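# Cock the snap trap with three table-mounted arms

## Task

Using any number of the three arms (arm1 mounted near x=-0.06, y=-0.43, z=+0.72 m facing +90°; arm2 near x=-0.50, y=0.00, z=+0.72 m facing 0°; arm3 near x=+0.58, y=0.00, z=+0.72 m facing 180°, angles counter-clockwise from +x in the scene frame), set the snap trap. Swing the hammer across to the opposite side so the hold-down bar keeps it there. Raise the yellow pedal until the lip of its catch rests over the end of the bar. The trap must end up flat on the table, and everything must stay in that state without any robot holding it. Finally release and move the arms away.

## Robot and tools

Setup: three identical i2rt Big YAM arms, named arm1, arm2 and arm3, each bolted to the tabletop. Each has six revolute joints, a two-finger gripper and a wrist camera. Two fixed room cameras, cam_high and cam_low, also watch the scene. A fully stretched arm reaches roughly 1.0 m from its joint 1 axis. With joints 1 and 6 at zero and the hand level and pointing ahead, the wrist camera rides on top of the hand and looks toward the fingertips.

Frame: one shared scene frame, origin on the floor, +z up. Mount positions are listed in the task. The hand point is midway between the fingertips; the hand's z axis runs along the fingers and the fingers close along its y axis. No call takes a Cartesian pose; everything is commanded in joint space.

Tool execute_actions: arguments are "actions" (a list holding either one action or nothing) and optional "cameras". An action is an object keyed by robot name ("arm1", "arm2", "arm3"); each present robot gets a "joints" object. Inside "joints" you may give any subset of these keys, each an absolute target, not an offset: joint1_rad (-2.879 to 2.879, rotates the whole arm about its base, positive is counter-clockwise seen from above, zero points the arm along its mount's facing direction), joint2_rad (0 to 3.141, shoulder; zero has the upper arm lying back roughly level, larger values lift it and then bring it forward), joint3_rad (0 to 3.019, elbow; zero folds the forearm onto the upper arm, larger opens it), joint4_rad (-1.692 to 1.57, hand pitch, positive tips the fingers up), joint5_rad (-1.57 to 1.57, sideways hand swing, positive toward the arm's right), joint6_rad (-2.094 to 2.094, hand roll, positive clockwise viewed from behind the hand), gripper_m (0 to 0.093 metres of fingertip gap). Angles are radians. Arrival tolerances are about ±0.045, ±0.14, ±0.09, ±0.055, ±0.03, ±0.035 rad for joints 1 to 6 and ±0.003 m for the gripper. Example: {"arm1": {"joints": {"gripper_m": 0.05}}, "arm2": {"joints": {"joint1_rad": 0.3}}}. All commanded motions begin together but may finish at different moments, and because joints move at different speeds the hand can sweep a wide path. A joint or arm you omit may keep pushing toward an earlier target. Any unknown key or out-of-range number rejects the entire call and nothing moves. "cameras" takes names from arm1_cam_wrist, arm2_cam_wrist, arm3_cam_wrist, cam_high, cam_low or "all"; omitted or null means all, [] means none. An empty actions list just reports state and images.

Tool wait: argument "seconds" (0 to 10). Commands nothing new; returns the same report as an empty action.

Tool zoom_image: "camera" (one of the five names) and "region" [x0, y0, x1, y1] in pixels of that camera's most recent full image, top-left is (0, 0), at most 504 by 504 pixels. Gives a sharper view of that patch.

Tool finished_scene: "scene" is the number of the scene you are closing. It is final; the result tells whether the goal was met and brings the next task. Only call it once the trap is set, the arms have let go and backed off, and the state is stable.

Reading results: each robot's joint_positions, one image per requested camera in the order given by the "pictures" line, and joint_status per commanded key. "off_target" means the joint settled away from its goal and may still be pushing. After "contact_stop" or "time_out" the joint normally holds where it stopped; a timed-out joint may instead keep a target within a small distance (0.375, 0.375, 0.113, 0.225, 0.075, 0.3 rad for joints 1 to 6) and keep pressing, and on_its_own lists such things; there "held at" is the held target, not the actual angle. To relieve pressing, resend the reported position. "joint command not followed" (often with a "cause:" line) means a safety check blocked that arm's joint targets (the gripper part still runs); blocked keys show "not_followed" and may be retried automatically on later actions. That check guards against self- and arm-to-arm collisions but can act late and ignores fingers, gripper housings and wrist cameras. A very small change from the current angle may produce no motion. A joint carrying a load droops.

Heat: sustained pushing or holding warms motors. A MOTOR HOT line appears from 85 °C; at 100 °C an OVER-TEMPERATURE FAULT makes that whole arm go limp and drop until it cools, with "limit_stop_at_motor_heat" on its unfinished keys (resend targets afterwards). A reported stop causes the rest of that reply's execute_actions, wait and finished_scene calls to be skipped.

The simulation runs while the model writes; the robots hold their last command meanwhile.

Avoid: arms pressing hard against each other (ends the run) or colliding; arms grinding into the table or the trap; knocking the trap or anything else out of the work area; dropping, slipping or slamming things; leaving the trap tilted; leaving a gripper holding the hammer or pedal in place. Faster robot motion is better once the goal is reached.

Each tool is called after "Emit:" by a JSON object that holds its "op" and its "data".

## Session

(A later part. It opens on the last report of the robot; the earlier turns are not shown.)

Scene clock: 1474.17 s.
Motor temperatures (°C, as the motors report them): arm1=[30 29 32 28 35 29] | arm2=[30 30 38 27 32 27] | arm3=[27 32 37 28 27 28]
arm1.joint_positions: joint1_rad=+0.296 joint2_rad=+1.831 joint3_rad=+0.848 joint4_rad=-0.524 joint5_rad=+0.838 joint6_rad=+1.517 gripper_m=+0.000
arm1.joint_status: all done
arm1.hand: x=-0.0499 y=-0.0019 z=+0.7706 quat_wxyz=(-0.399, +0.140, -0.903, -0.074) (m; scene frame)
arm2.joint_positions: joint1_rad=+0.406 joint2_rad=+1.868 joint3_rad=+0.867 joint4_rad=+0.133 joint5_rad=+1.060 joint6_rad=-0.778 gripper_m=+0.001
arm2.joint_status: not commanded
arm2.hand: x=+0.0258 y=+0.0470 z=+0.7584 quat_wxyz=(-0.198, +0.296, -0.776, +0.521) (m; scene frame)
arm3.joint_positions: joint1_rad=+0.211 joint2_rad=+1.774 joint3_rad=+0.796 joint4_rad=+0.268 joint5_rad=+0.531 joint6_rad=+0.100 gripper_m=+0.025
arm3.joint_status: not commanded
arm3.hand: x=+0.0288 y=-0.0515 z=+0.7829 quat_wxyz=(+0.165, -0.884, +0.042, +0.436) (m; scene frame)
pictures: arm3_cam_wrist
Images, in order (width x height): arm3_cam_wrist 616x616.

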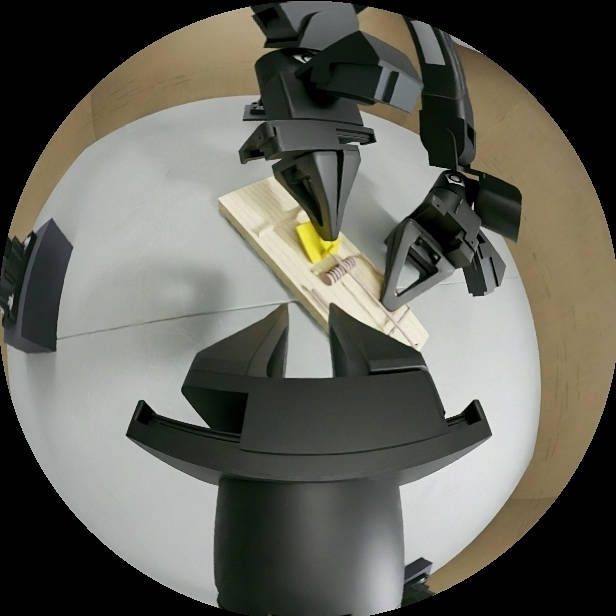

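Emit:
{"op": "execute_actions", "data": {"actions": [{"arm2":{"joints":{"joint1_rad":0.412,"joint2_rad":1.93}},"arm1":{"joints":{"joint1_rad":0.282}}}], "cameras": ["arm1_cam_wrist","arm3_cam_wrist"]}}

Emit:
{"op": "zoom_image", "data": {"camera": "arm3_cam_wrist", "region": [280, 200, 440, 360]}}

Scene clock: 1478.17 s.
Motor temperatures (°C, as the motors report them): arm1=[30 29 32 28 35 29] | arm2=[30 30 38 27 32 27] | arm3=[27 32 37 28 27 28]
arm1.joint_positions: joint1_rad=+0.296 joint2_rad=+1.831 joint3_rad=+0.848 joint4_rad=-0.524 joint5_rad=+0.838 joint6_rad=+1.517 gripper_m=+0.000
arm1.joint_status: all done
arm1.hand: x=-0.0499 y=-0.0019 z=+0.7706 quat_wxyz=(-0.399, +0.140, -0.903, -0.074) (m; scene frame)
arm2.joint_positions: joint1_rad=+0.406 joint2_rad=+1.862 joint3_rad=+0.867 joint4_rad=+0.130 joint5_rad=+1.060 joint6_rad=-0.778 gripper_m=+0.001
arm2.joint_status: all done
arm2.hand: x=+0.0259 y=+0.0470 z=+0.7612 quat_wxyz=(-0.199, +0.295, -0.776, +0.521) (m; scene frame)
arm3.joint_positions: joint1_rad=+0.211 joint2_rad=+1.774 joint3_rad=+0.796 joint4_rad=+0.268 joint5_rad=+0.531 joint6_rad=+0.100 gripper_m=+0.025
arm3.joint_status: not commanded
arm3.hand: x=+0.0288 y=-0.0515 z=+0.7829 quat_wxyz=(+0.165, -0.884, +0.042, +0.436) (m; scene frame)
pictures: arm1_cam_wrist, arm3_cam_wrist
Images, in order (width x height): arm1_cam_wrist 616x616, arm3_cam_wrist 616x616.

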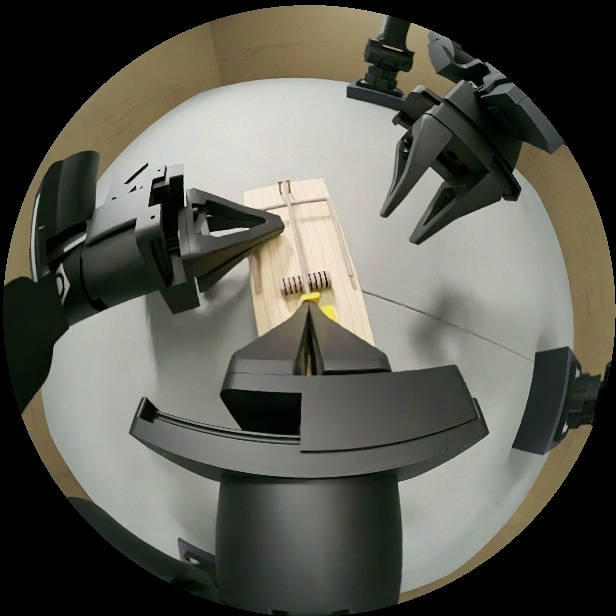

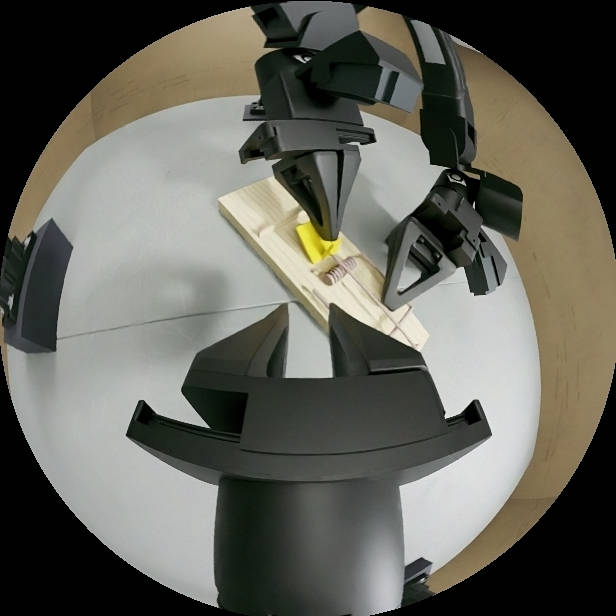

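Region (280, 200, 440, 360) of arm3_cam_wrist's 616x616 image, scaled by 3.150, with more detail than that image has.

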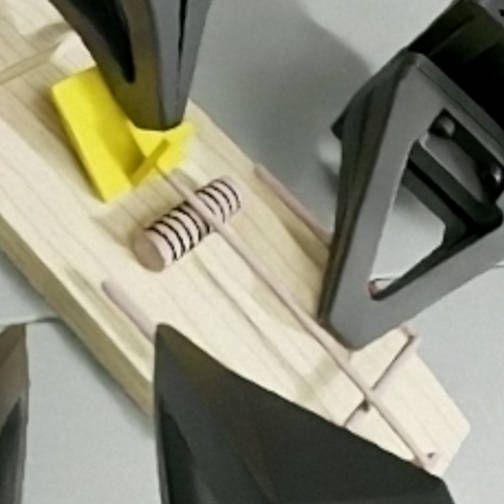

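Emit:
{"op": "zoom_image", "data": {"camera": "arm3_cam_wrist", "region": [360, 270, 430, 340]}}

Emit:
{"op": "zoom_image", "data": {"camera": "arm1_cam_wrist", "region": [240, 170, 340, 270]}}

Region (360, 270, 430, 340) of arm3_cam_wrist's 616x616 image, scaled by 7.200, with more detail than that image has.

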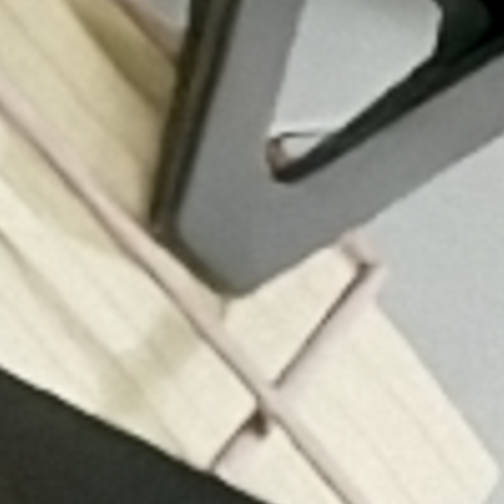

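Region (240, 170, 340, 270) of arm1_cam_wrist's 616x616 image, scaled by 5.040, with more detail than that image has.

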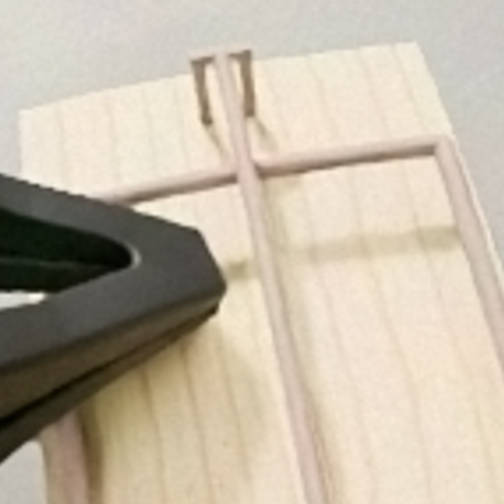

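Emit:
{"op": "execute_actions", "data": {"actions": [{"arm2":{"joints":{"joint2_rad":1.915,"joint3_rad":0.845,"joint5_rad":1.045}}}], "cameras": ["arm1_cam_wrist","arm3_cam_wrist"]}}

Emit:
{"op": "zoom_image", "data": {"camera": "arm3_cam_wrist", "region": [280, 200, 440, 360]}}

Scene clock: 1489.17 s.
Motor temperatures (°C, as the motors report them): arm1=[30 29 32 28 35 28] | arm2=[30 30 38 27 32 27] | arm3=[27 32 37 28 27 28]
arm1.joint_positions: joint1_rad=+0.296 joint2_rad=+1.831 joint3_rad=+0.848 joint4_rad=-0.524 joint5_rad=+0.838 joint6_rad=+1.517 gripper_m=+0.000
arm1.joint_status: not commanded
arm1.hand: x=-0.0499 y=-0.0019 z=+0.7706 quat_wxyz=(-0.399, +0.140, -0.903, -0.074) (m; scene frame)
arm2.joint_positions: joint1_rad=+0.407 joint2_rad=+1.858 joint3_rad=+0.867 joint4_rad=+0.127 joint5_rad=+1.066 joint6_rad=-0.778 gripper_m=+0.001
arm2.joint_status: all done
arm2.hand: x=+0.0257 y=+0.0465 z=+0.7637 quat_wxyz=(-0.199, +0.293, -0.775, +0.523) (m; scene frame)
arm3.joint_positions: joint1_rad=+0.211 joint2_rad=+1.774 joint3_rad=+0.796 joint4_rad=+0.268 joint5_rad=+0.531 joint6_rad=+0.100 gripper_m=+0.025
arm3.joint_status: not commanded
arm3.hand: x=+0.0288 y=-0.0515 z=+0.7829 quat_wxyz=(+0.165, -0.884, +0.042, +0.436) (m; scene frame)
pictures: arm1_cam_wrist, arm3_cam_wrist
Images, in order (width x height): arm1_cam_wrist 616x616, arm3_cam_wrist 616x616.

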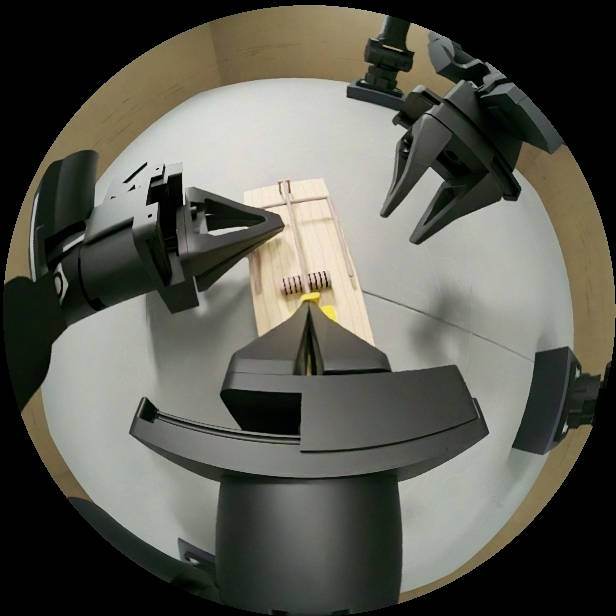

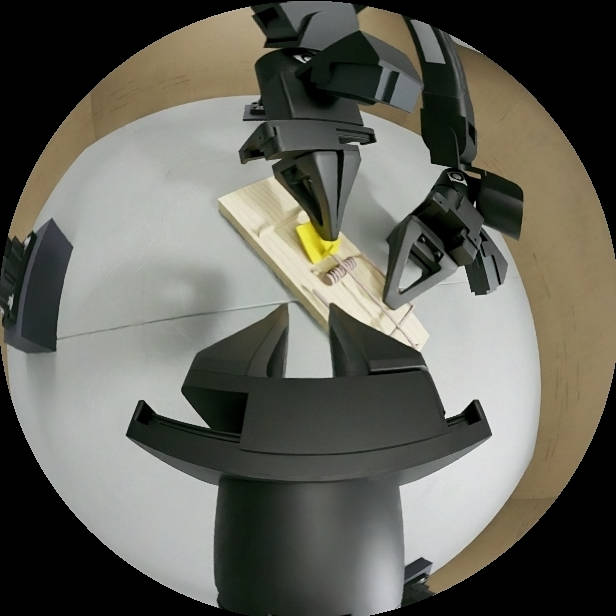

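Region (280, 200, 440, 360) of arm3_cam_wrist's 616x616 image, scaled by 3.150, with more detail than that image has.

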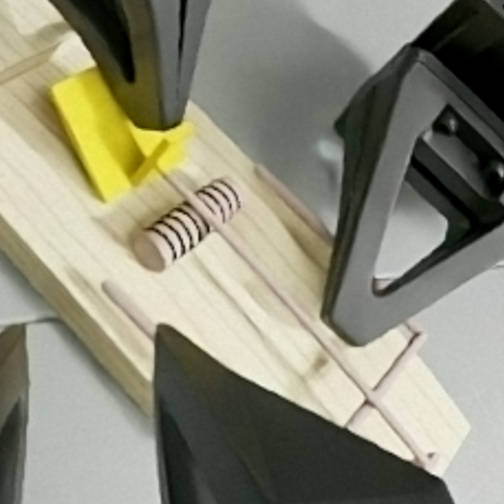

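Emit:
{"op": "execute_actions", "data": {"actions": [{"arm2":{"joints":{"joint2_rad":1.895}}}], "cameras": ["arm3_cam_wrist"]}}

Emit:
{"op": "zoom_image", "data": {"camera": "arm3_cam_wrist", "region": [280, 200, 440, 360]}}

Emit:
{"op": "zoom_image", "data": {"camera": "arm3_cam_wrist", "region": [295, 215, 365, 285]}}

Scene clock: 1492.03 s.
Motor temperatures (°C, as the motors report them): arm1=[30 29 32 28 35 28] | arm2=[30 30 38 27 31 27] | arm3=[27 32 37 28 27 28]
arm1.joint_positions: joint1_rad=+0.296 joint2_rad=+1.831 joint3_rad=+0.848 joint4_rad=-0.524 joint5_rad=+0.838 joint6_rad=+1.517 gripper_m=+0.000
arm1.joint_status: not commanded
arm1.hand: x=-0.0499 y=-0.0019 z=+0.7706 quat_wxyz=(-0.399, +0.140, -0.903, -0.074) (m; scene frame)
arm2.joint_positions: joint1_rad=+0.407 joint2_rad=+1.857 joint3_rad=+0.867 joint4_rad=+0.127 joint5_rad=+1.066 joint6_rad=-0.778 gripper_m=+0.001
arm2.joint_status: all done
arm2.hand: x=+0.0257 y=+0.0466 z=+0.7639 quat_wxyz=(-0.199, +0.293, -0.775, +0.523) (m; scene frame)
arm3.joint_positions: joint1_rad=+0.211 joint2_rad=+1.774 joint3_rad=+0.796 joint4_rad=+0.268 joint5_rad=+0.531 joint6_rad=+0.100 gripper_m=+0.025
arm3.joint_status: not commanded
arm3.hand: x=+0.0288 y=-0.0515 z=+0.7829 quat_wxyz=(+0.165, -0.884, +0.042, +0.436) (m; scene frame)
pictures: arm3_cam_wrist
Images, in order (width x height): arm3_cam_wrist 616x616.

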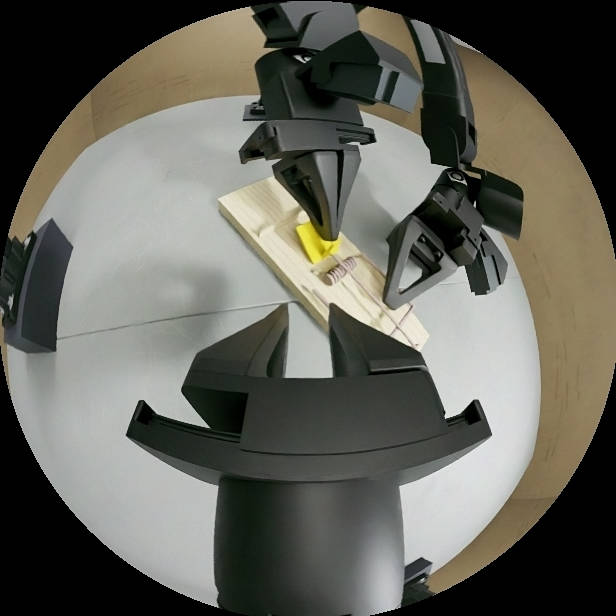

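Region (280, 200, 440, 360) of arm3_cam_wrist's 616x616 image, scaled by 3.150, with more detail than that image has.

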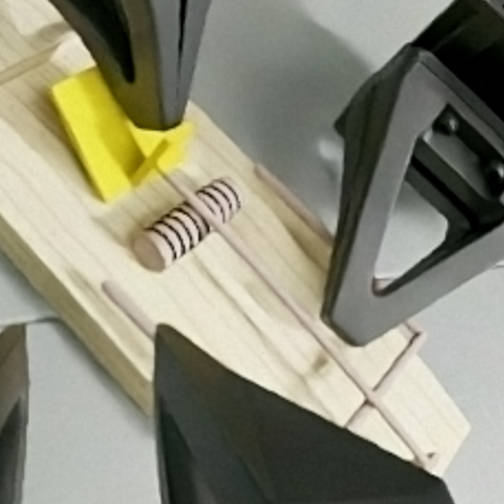

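Region (295, 215, 365, 285) of arm3_cam_wrist's 616x616 image, scaled by 7.200, with more detail than that image has.

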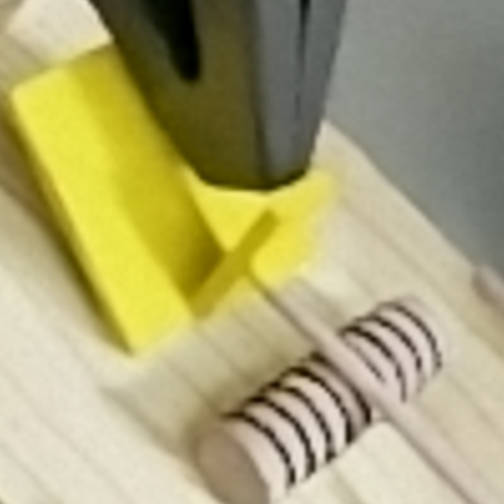

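Emit:
{"op": "execute_actions", "data": {"actions": [{"arm2":{"joints":{"joint2_rad":1.855,"joint3_rad":0.86,"joint4_rad":0.115}}}], "cameras": ["arm3_cam_wrist"]}}

Emit:
{"op": "zoom_image", "data": {"camera": "arm3_cam_wrist", "region": [280, 200, 440, 360]}}

Emit:
{"op": "zoom_image", "data": {"camera": "arm3_cam_wrist", "region": [295, 215, 365, 285]}}

Scene clock: 1496.07 s.
Motor temperatures (°C, as the motors report them): arm1=[30 29 32 28 35 28] | arm2=[30 30 38 27 31 27] | arm3=[27 32 37 28 27 28]
arm1.joint_positions: joint1_rad=+0.296 joint2_rad=+1.830 joint3_rad=+0.848 joint4_rad=-0.524 joint5_rad=+0.838 joint6_rad=+1.517 gripper_m=+0.000
arm1.joint_status: not commanded
arm1.hand: x=-0.0500 y=-0.0016 z=+0.7712 quat_wxyz=(-0.399, +0.139, -0.903, -0.074) (m; scene frame)
arm2.joint_positions: joint1_rad=+0.407 joint2_rad=+1.853 joint3_rad=+0.868 joint4_rad=+0.127 joint5_rad=+1.058 joint6_rad=-0.778 gripper_m=+0.001
arm2.joint_status: all done
arm2.hand: x=+0.0267 y=+0.0476 z=+0.7653 quat_wxyz=(-0.202, +0.294, -0.776, +0.520) (m; scene frame)
arm3.joint_positions: joint1_rad=+0.211 joint2_rad=+1.774 joint3_rad=+0.796 joint4_rad=+0.268 joint5_rad=+0.531 joint6_rad=+0.100 gripper_m=+0.025
arm3.joint_status: not commanded
arm3.hand: x=+0.0288 y=-0.0515 z=+0.7829 quat_wxyz=(+0.165, -0.884, +0.042, +0.436) (m; scene frame)
pictures: arm3_cam_wrist
Images, in order (width x height): arm3_cam_wrist 616x616.

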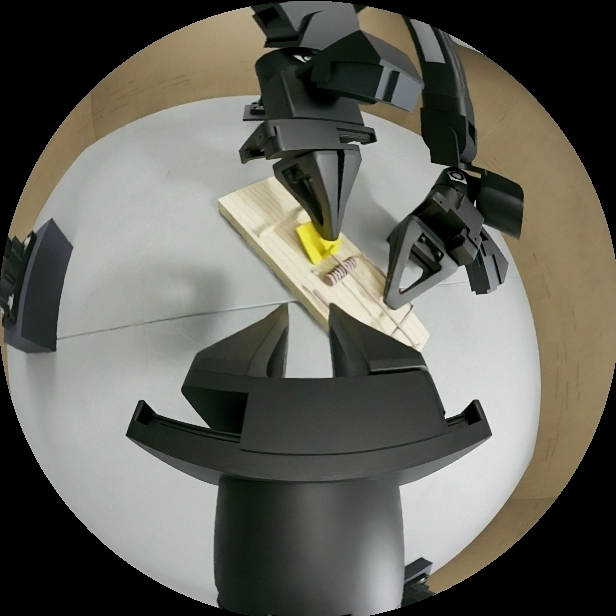

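Region (280, 200, 440, 360) of arm3_cam_wrist's 616x616 image, scaled by 3.150, with more detail than that image has.

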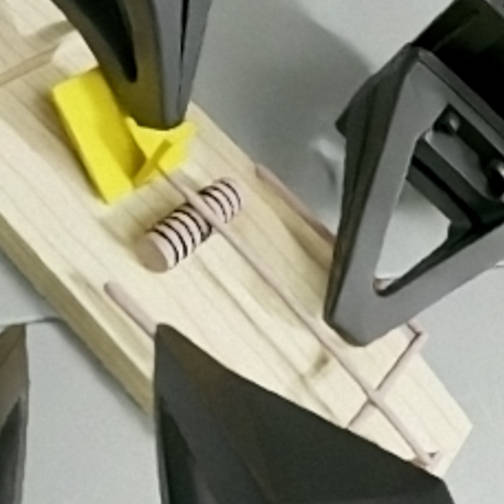

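Region (295, 215, 365, 285) of arm3_cam_wrist's 616x616 image, scaled by 7.200, with more detail than that image has.

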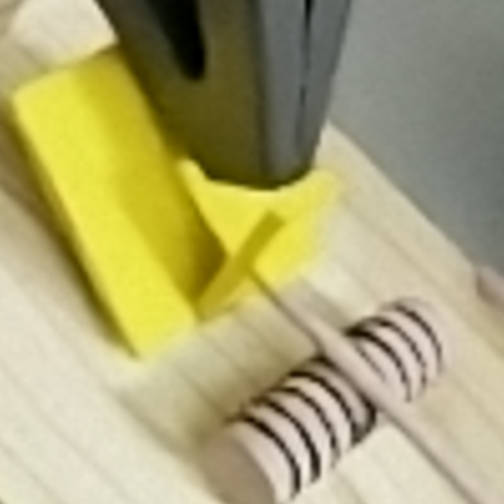

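Emit:
{"op": "execute_actions", "data": {"actions": [{"arm1":{"joints":{"joint1_rad":0.298,"joint2_rad":1.793,"joint5_rad":0.838}},"arm2":{"joints":{"joint2_rad":1.84}}}], "cameras": ["arm1_cam_wrist","arm3_cam_wrist"]}}

Emit:
{"op": "zoom_image", "data": {"camera": "arm3_cam_wrist", "region": [280, 200, 440, 360]}}

Emit:
{"op": "zoom_image", "data": {"camera": "arm3_cam_wrist", "region": [295, 215, 365, 285]}}

Scene clock: 1509.23 s.
Motor temperatures (°C, as the motors report them): arm1=[30 30 32 28 35 28] | arm2=[30 30 38 27 31 27] | arm3=[27 32 37 28 27 28]
arm1.joint_positions: joint1_rad=+0.296 joint2_rad=+1.797 joint3_rad=+0.848 joint4_rad=-0.524 joint5_rad=+0.836 joint6_rad=+1.517 gripper_m=+0.000
arm1.joint_status: all done
arm1.hand: x=-0.0515 y=+0.0031 z=+0.7836 quat_wxyz=(-0.396, +0.133, -0.904, -0.089) (m; scene frame)
arm2.joint_positions: joint1_rad=+0.407 joint2_rad=+1.850 joint3_rad=+0.868 joint4_rad=+0.127 joint5_rad=+1.053 joint6_rad=-0.778 gripper_m=+0.001
arm2.joint_status: all done
arm2.hand: x=+0.0272 y=+0.0483 z=+0.7662 quat_wxyz=(-0.205, +0.294, -0.777, +0.518) (m; scene frame)
arm3.joint_positions: joint1_rad=+0.211 joint2_rad=+1.774 joint3_rad=+0.796 joint4_rad=+0.268 joint5_rad=+0.531 joint6_rad=+0.100 gripper_m=+0.025
arm3.joint_status: not commanded
arm3.hand: x=+0.0288 y=-0.0515 z=+0.7829 quat_wxyz=(+0.165, -0.884, +0.042, +0.436) (m; scene frame)
pictures: arm1_cam_wrist, arm3_cam_wrist
Images, in order (width x height): arm1_cam_wrist 616x616, arm3_cam_wrist 616x616.

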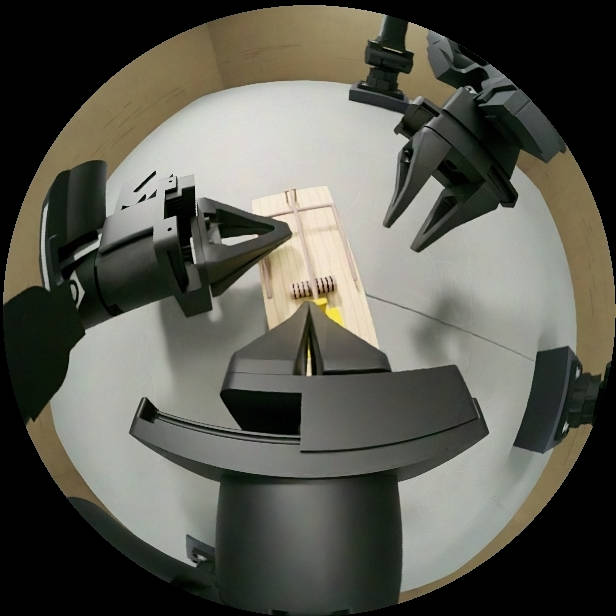

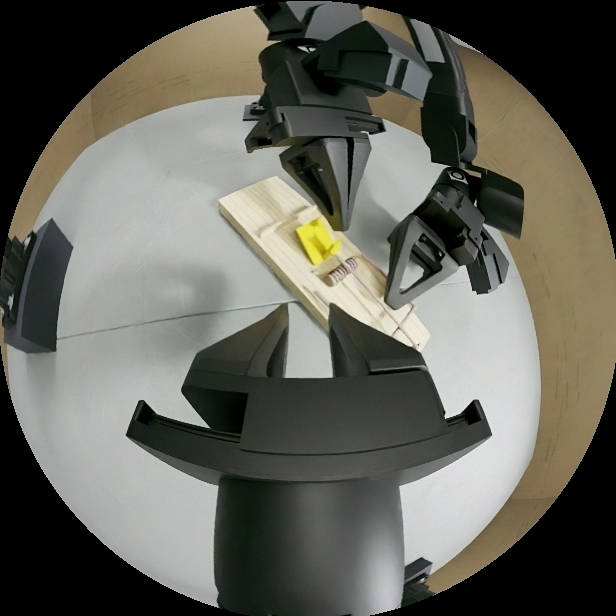

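Region (280, 200, 440, 360) of arm3_cam_wrist's 616x616 image, scaled by 3.150, with more detail than that image has.

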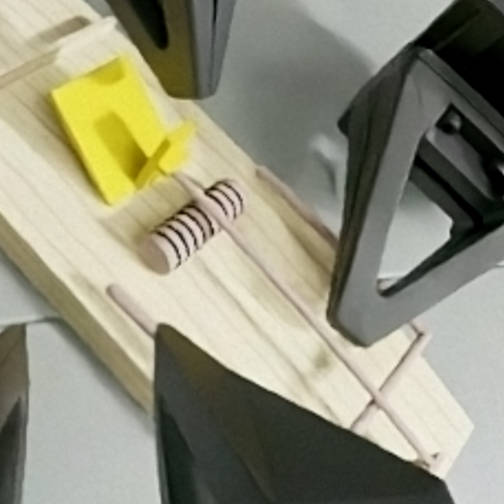

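Region (295, 215, 365, 285) of arm3_cam_wrist's 616x616 image, scaled by 7.200, with more detail than that image has.

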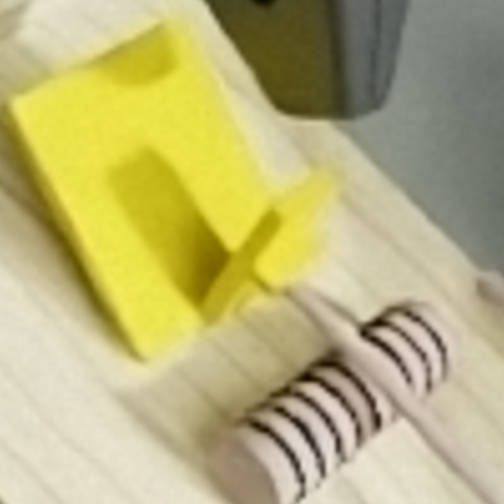

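Emit:
{"op": "execute_actions", "data": {"actions": [{"arm1":{"joints":{"joint2_rad":1.72}},"arm2":{"joints":{"joint2_rad":1.812,"joint5_rad":1.053}}}], "cameras": ["arm1_cam_wrist","arm3_cam_wrist"]}}

Emit:
{"op": "zoom_image", "data": {"camera": "arm3_cam_wrist", "region": [280, 200, 440, 360]}}

Emit:
{"op": "zoom_image", "data": {"camera": "arm3_cam_wrist", "region": [295, 215, 365, 285]}}

Scene clock: 1514.73 s.
Motor temperatures (°C, as the motors report them): arm1=[30 29 32 28 35 28] | arm2=[30 30 38 27 30 27] | arm3=[27 32 37 28 27 28]
arm1.joint_positions: joint1_rad=+0.296 joint2_rad=+1.714 joint3_rad=+0.848 joint4_rad=-0.524 joint5_rad=+0.837 joint6_rad=+1.517 gripper_m=+0.000
arm1.joint_status: all done
arm1.hand: x=-0.0543 y=+0.0135 z=+0.8169 quat_wxyz=(-0.391, +0.116, -0.904, -0.127) (m; scene frame)
arm2.joint_positions: joint1_rad=+0.407 joint2_rad=+1.831 joint3_rad=+0.863 joint4_rad=+0.124 joint5_rad=+1.053 joint6_rad=-0.778 gripper_m=+0.001
arm2.joint_status: all done
arm2.hand: x=+0.0265 y=+0.0479 z=+0.7736 quat_wxyz=(-0.209, +0.291, -0.777, +0.518) (m; scene frame)
arm3.joint_positions: joint1_rad=+0.211 joint2_rad=+1.774 joint3_rad=+0.796 joint4_rad=+0.268 joint5_rad=+0.531 joint6_rad=+0.100 gripper_m=+0.025
arm3.joint_status: not commanded
arm3.hand: x=+0.0288 y=-0.0515 z=+0.7829 quat_wxyz=(+0.165, -0.884, +0.042, +0.436) (m; scene frame)
pictures: arm1_cam_wrist, arm3_cam_wrist
Images, in order (width x height): arm1_cam_wrist 616x616, arm3_cam_wrist 616x616.

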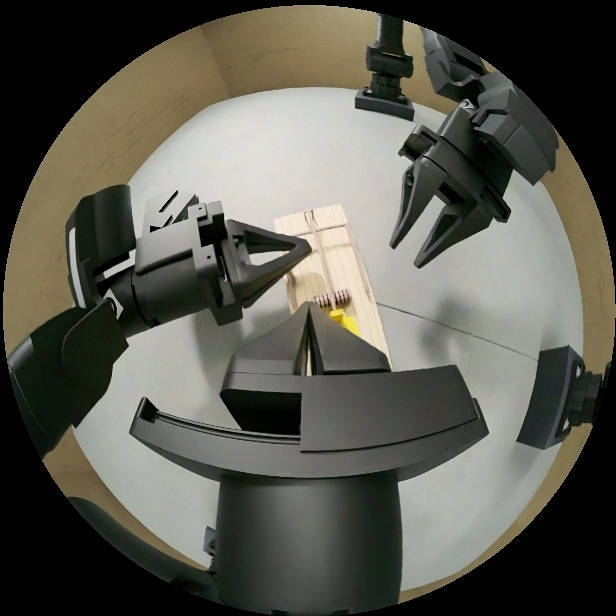

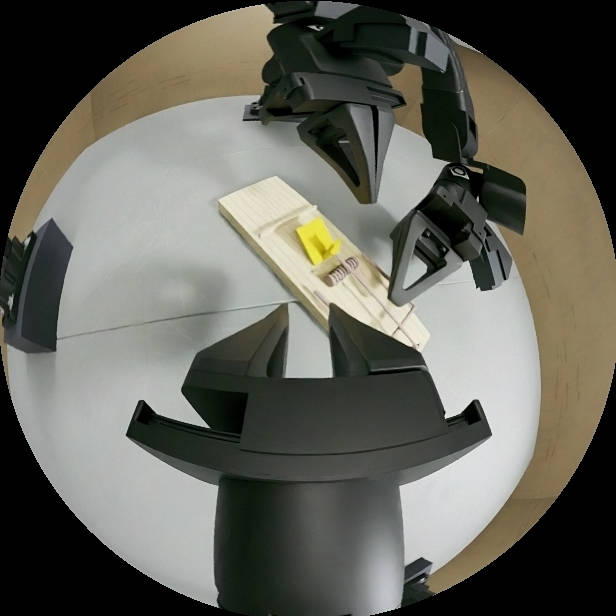

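Region (280, 200, 440, 360) of arm3_cam_wrist's 616x616 image, scaled by 3.150, with more detail than that image has.

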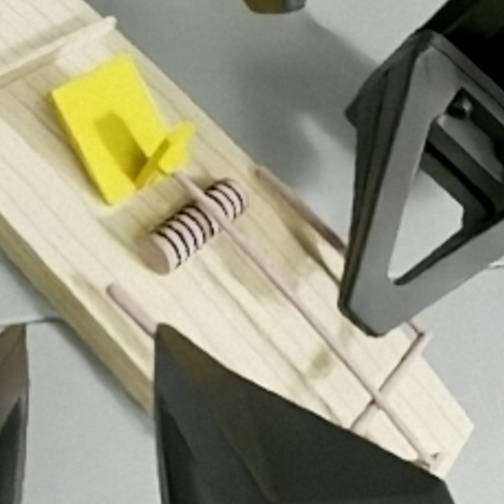

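Region (295, 215, 365, 285) of arm3_cam_wrist's 616x616 image, scaled by 7.200, with more detail than that image has.

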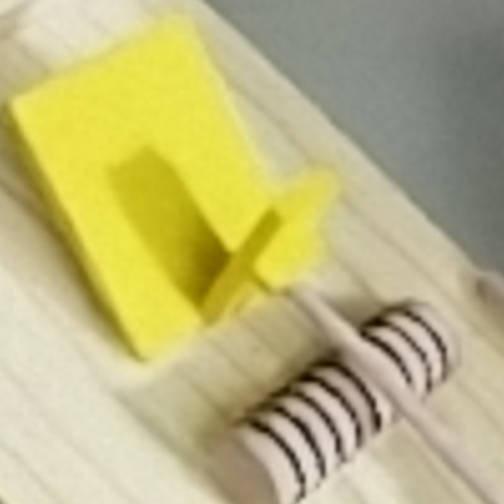

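Emit:
{"op": "execute_actions", "data": {"actions": [{"arm1":{"joints":{"joint2_rad":1.2,"joint3_rad":0.5}},"arm2":{"joints":{"joint1_rad":0.8,"joint2_rad":1.35,"joint3_rad":0.65}},"arm3":{"joints":{"joint2_rad":1.3,"joint3_rad":0.55}}}], "cameras": ["cam_high","cam_low","arm3_cam_wrist"]}}

Scene clock: 1529.27 s.
Motor temperatures (°C, as the motors report them): arm1=[30 29 32 28 34 28] | arm2=[30 31 38 27 30 27] | arm3=[27 32 37 28 27 28]
arm1.joint_positions: joint1_rad=+0.296 joint2_rad=+1.199 joint3_rad=+0.507 joint4_rad=-0.525 joint5_rad=+0.837 joint6_rad=+1.516 gripper_m=+0.000
arm1.joint_status: all done
arm1.hand: x=-0.0216 y=-0.0991 z=+0.8853 quat_wxyz=(-0.378, +0.079, -0.900, -0.204) (m; scene frame)
arm2.joint_positions: joint1_rad=+0.799 joint2_rad=+1.340 joint3_rad=+0.648 joint4_rad=+0.119 joint5_rad=+1.053 joint6_rad=-0.778 gripper_m=+0.001
arm2.joint_status: all done
arm2.hand: x=-0.0878 y=+0.1900 z=+0.9142 quat_wxyz=(-0.414, +0.357, -0.713, +0.440) (m; scene frame)
arm3.joint_positions: joint1_rad=+0.211 joint2_rad=+1.299 joint3_rad=+0.544 joint4_rad=+0.265 joint5_rad=+0.531 joint6_rad=+0.100 gripper_m=+0.025
arm3.joint_status: all done
arm3.hand: x=+0.1122 y=-0.0298 z=+0.9045 quat_wxyz=(+0.135, -0.837, +0.071, +0.526) (m; scene frame)
pictures: arm3_cam_wrist, cam_high, cam_low
Images, in order (width x height): arm3_cam_wrist 616x616, cam_high 896x504, cam_low 896x504.

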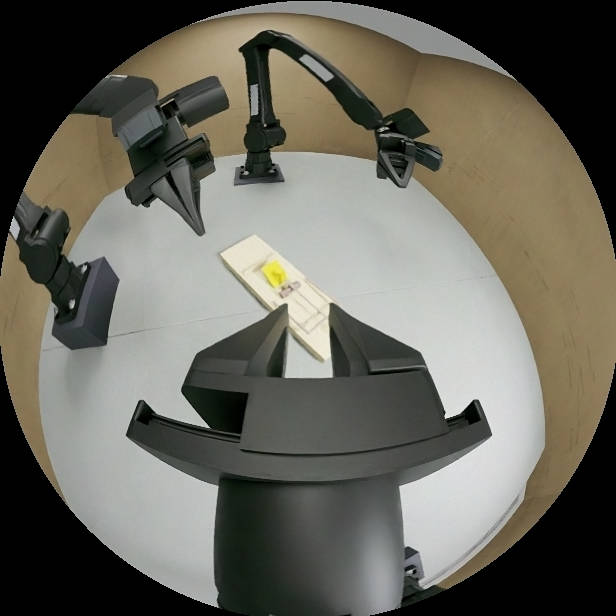

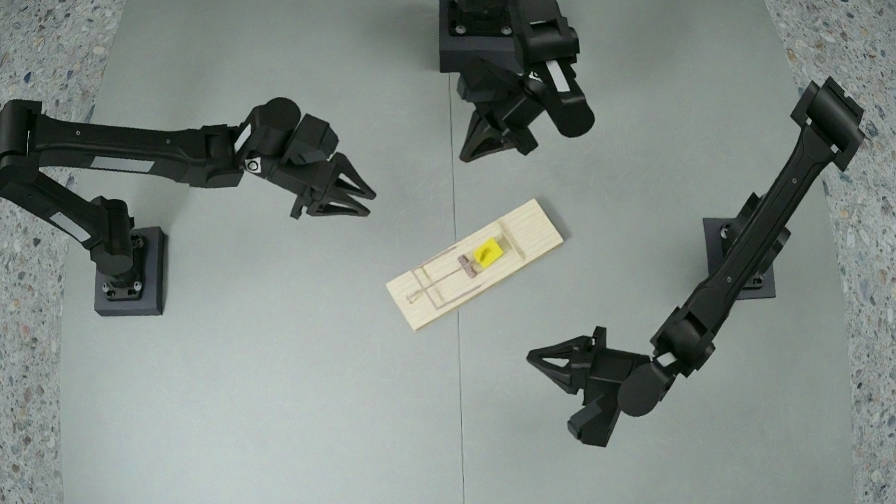

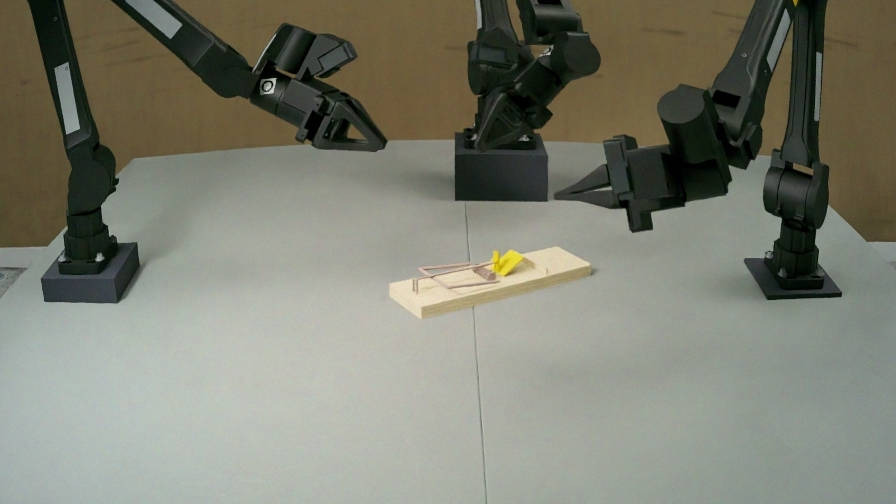

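Emit:
{"op": "zoom_image", "data": {"camera": "cam_low", "region": [380, 220, 600, 330]}}

Region (380, 220, 600, 330) of cam_low's 896x504 image, scaled by 2.291, with more detail than that image has.

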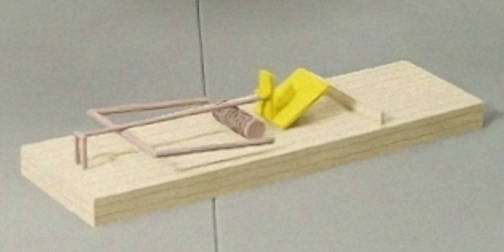

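Emit:
{"op": "execute_actions", "data": {"actions": [{"arm1":{"joints":{"joint2_rad":0.9,"joint3_rad":0.3}},"arm2":{"joints":{"joint2_rad":1.1,"joint3_rad":0.45}},"arm3":{"joints":{"joint2_rad":1.0,"joint3_rad":0.33}}}], "cameras": ["cam_low"]}}

Scene clock: 1534.57 s.
Motor temperatures (°C, as the motors report them): arm1=[30 29 32 28 34 28] | arm2=[30 30 39 27 30 27] | arm3=[27 32 37 28 27 28]
arm1.joint_positions: joint1_rad=+0.296 joint2_rad=+0.899 joint3_rad=+0.302 joint4_rad=-0.525 joint5_rad=+0.837 joint6_rad=+1.516 gripper_m=+0.000
arm1.joint_status: all done
arm1.hand: x=-0.0022 y=-0.1663 z=+0.8827 quat_wxyz=(-0.369, +0.059, -0.894, -0.246) (m; scene frame)
arm2.joint_positions: joint1_rad=+0.799 joint2_rad=+1.100 joint3_rad=+0.446 joint4_rad=+0.119 joint5_rad=+1.053 joint6_rad=-0.778 gripper_m=+0.001
arm2.joint_status: all done
arm2.hand: x=-0.1440 y=+0.1353 z=+0.9144 quat_wxyz=(-0.428, +0.345, -0.713, +0.435) (m; scene frame)
arm3.joint_positions: joint1_rad=+0.211 joint2_rad=+1.002 joint3_rad=+0.321 joint4_rad=+0.265 joint5_rad=+0.531 joint6_rad=+0.100 gripper_m=+0.025
arm3.joint_status: all done
arm3.hand: x=+0.1941 y=-0.0087 z=+0.9137 quat_wxyz=(+0.125, -0.818, +0.081, +0.555) (m; scene frame)
pictures: cam_low
Images, in order (width x height): cam_low 896x504.

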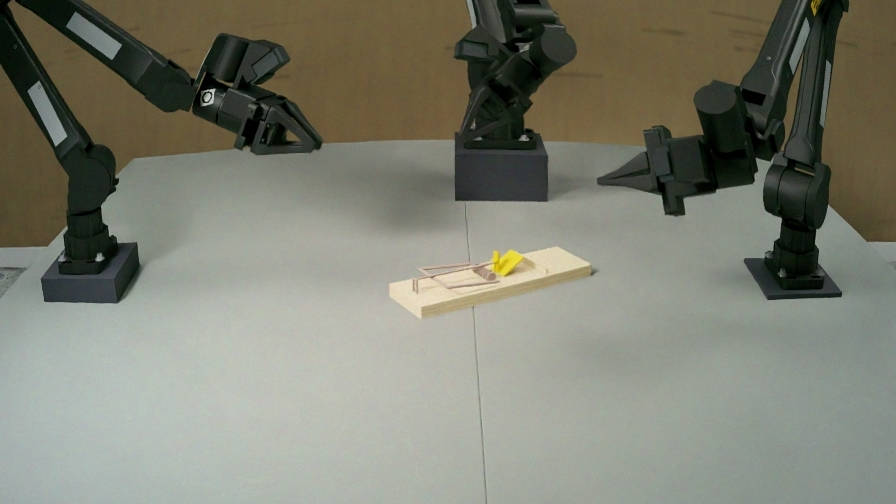

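Emit:
{"op": "finished_scene", "data": {"scene": 2}}

The scene is finished: the task was done.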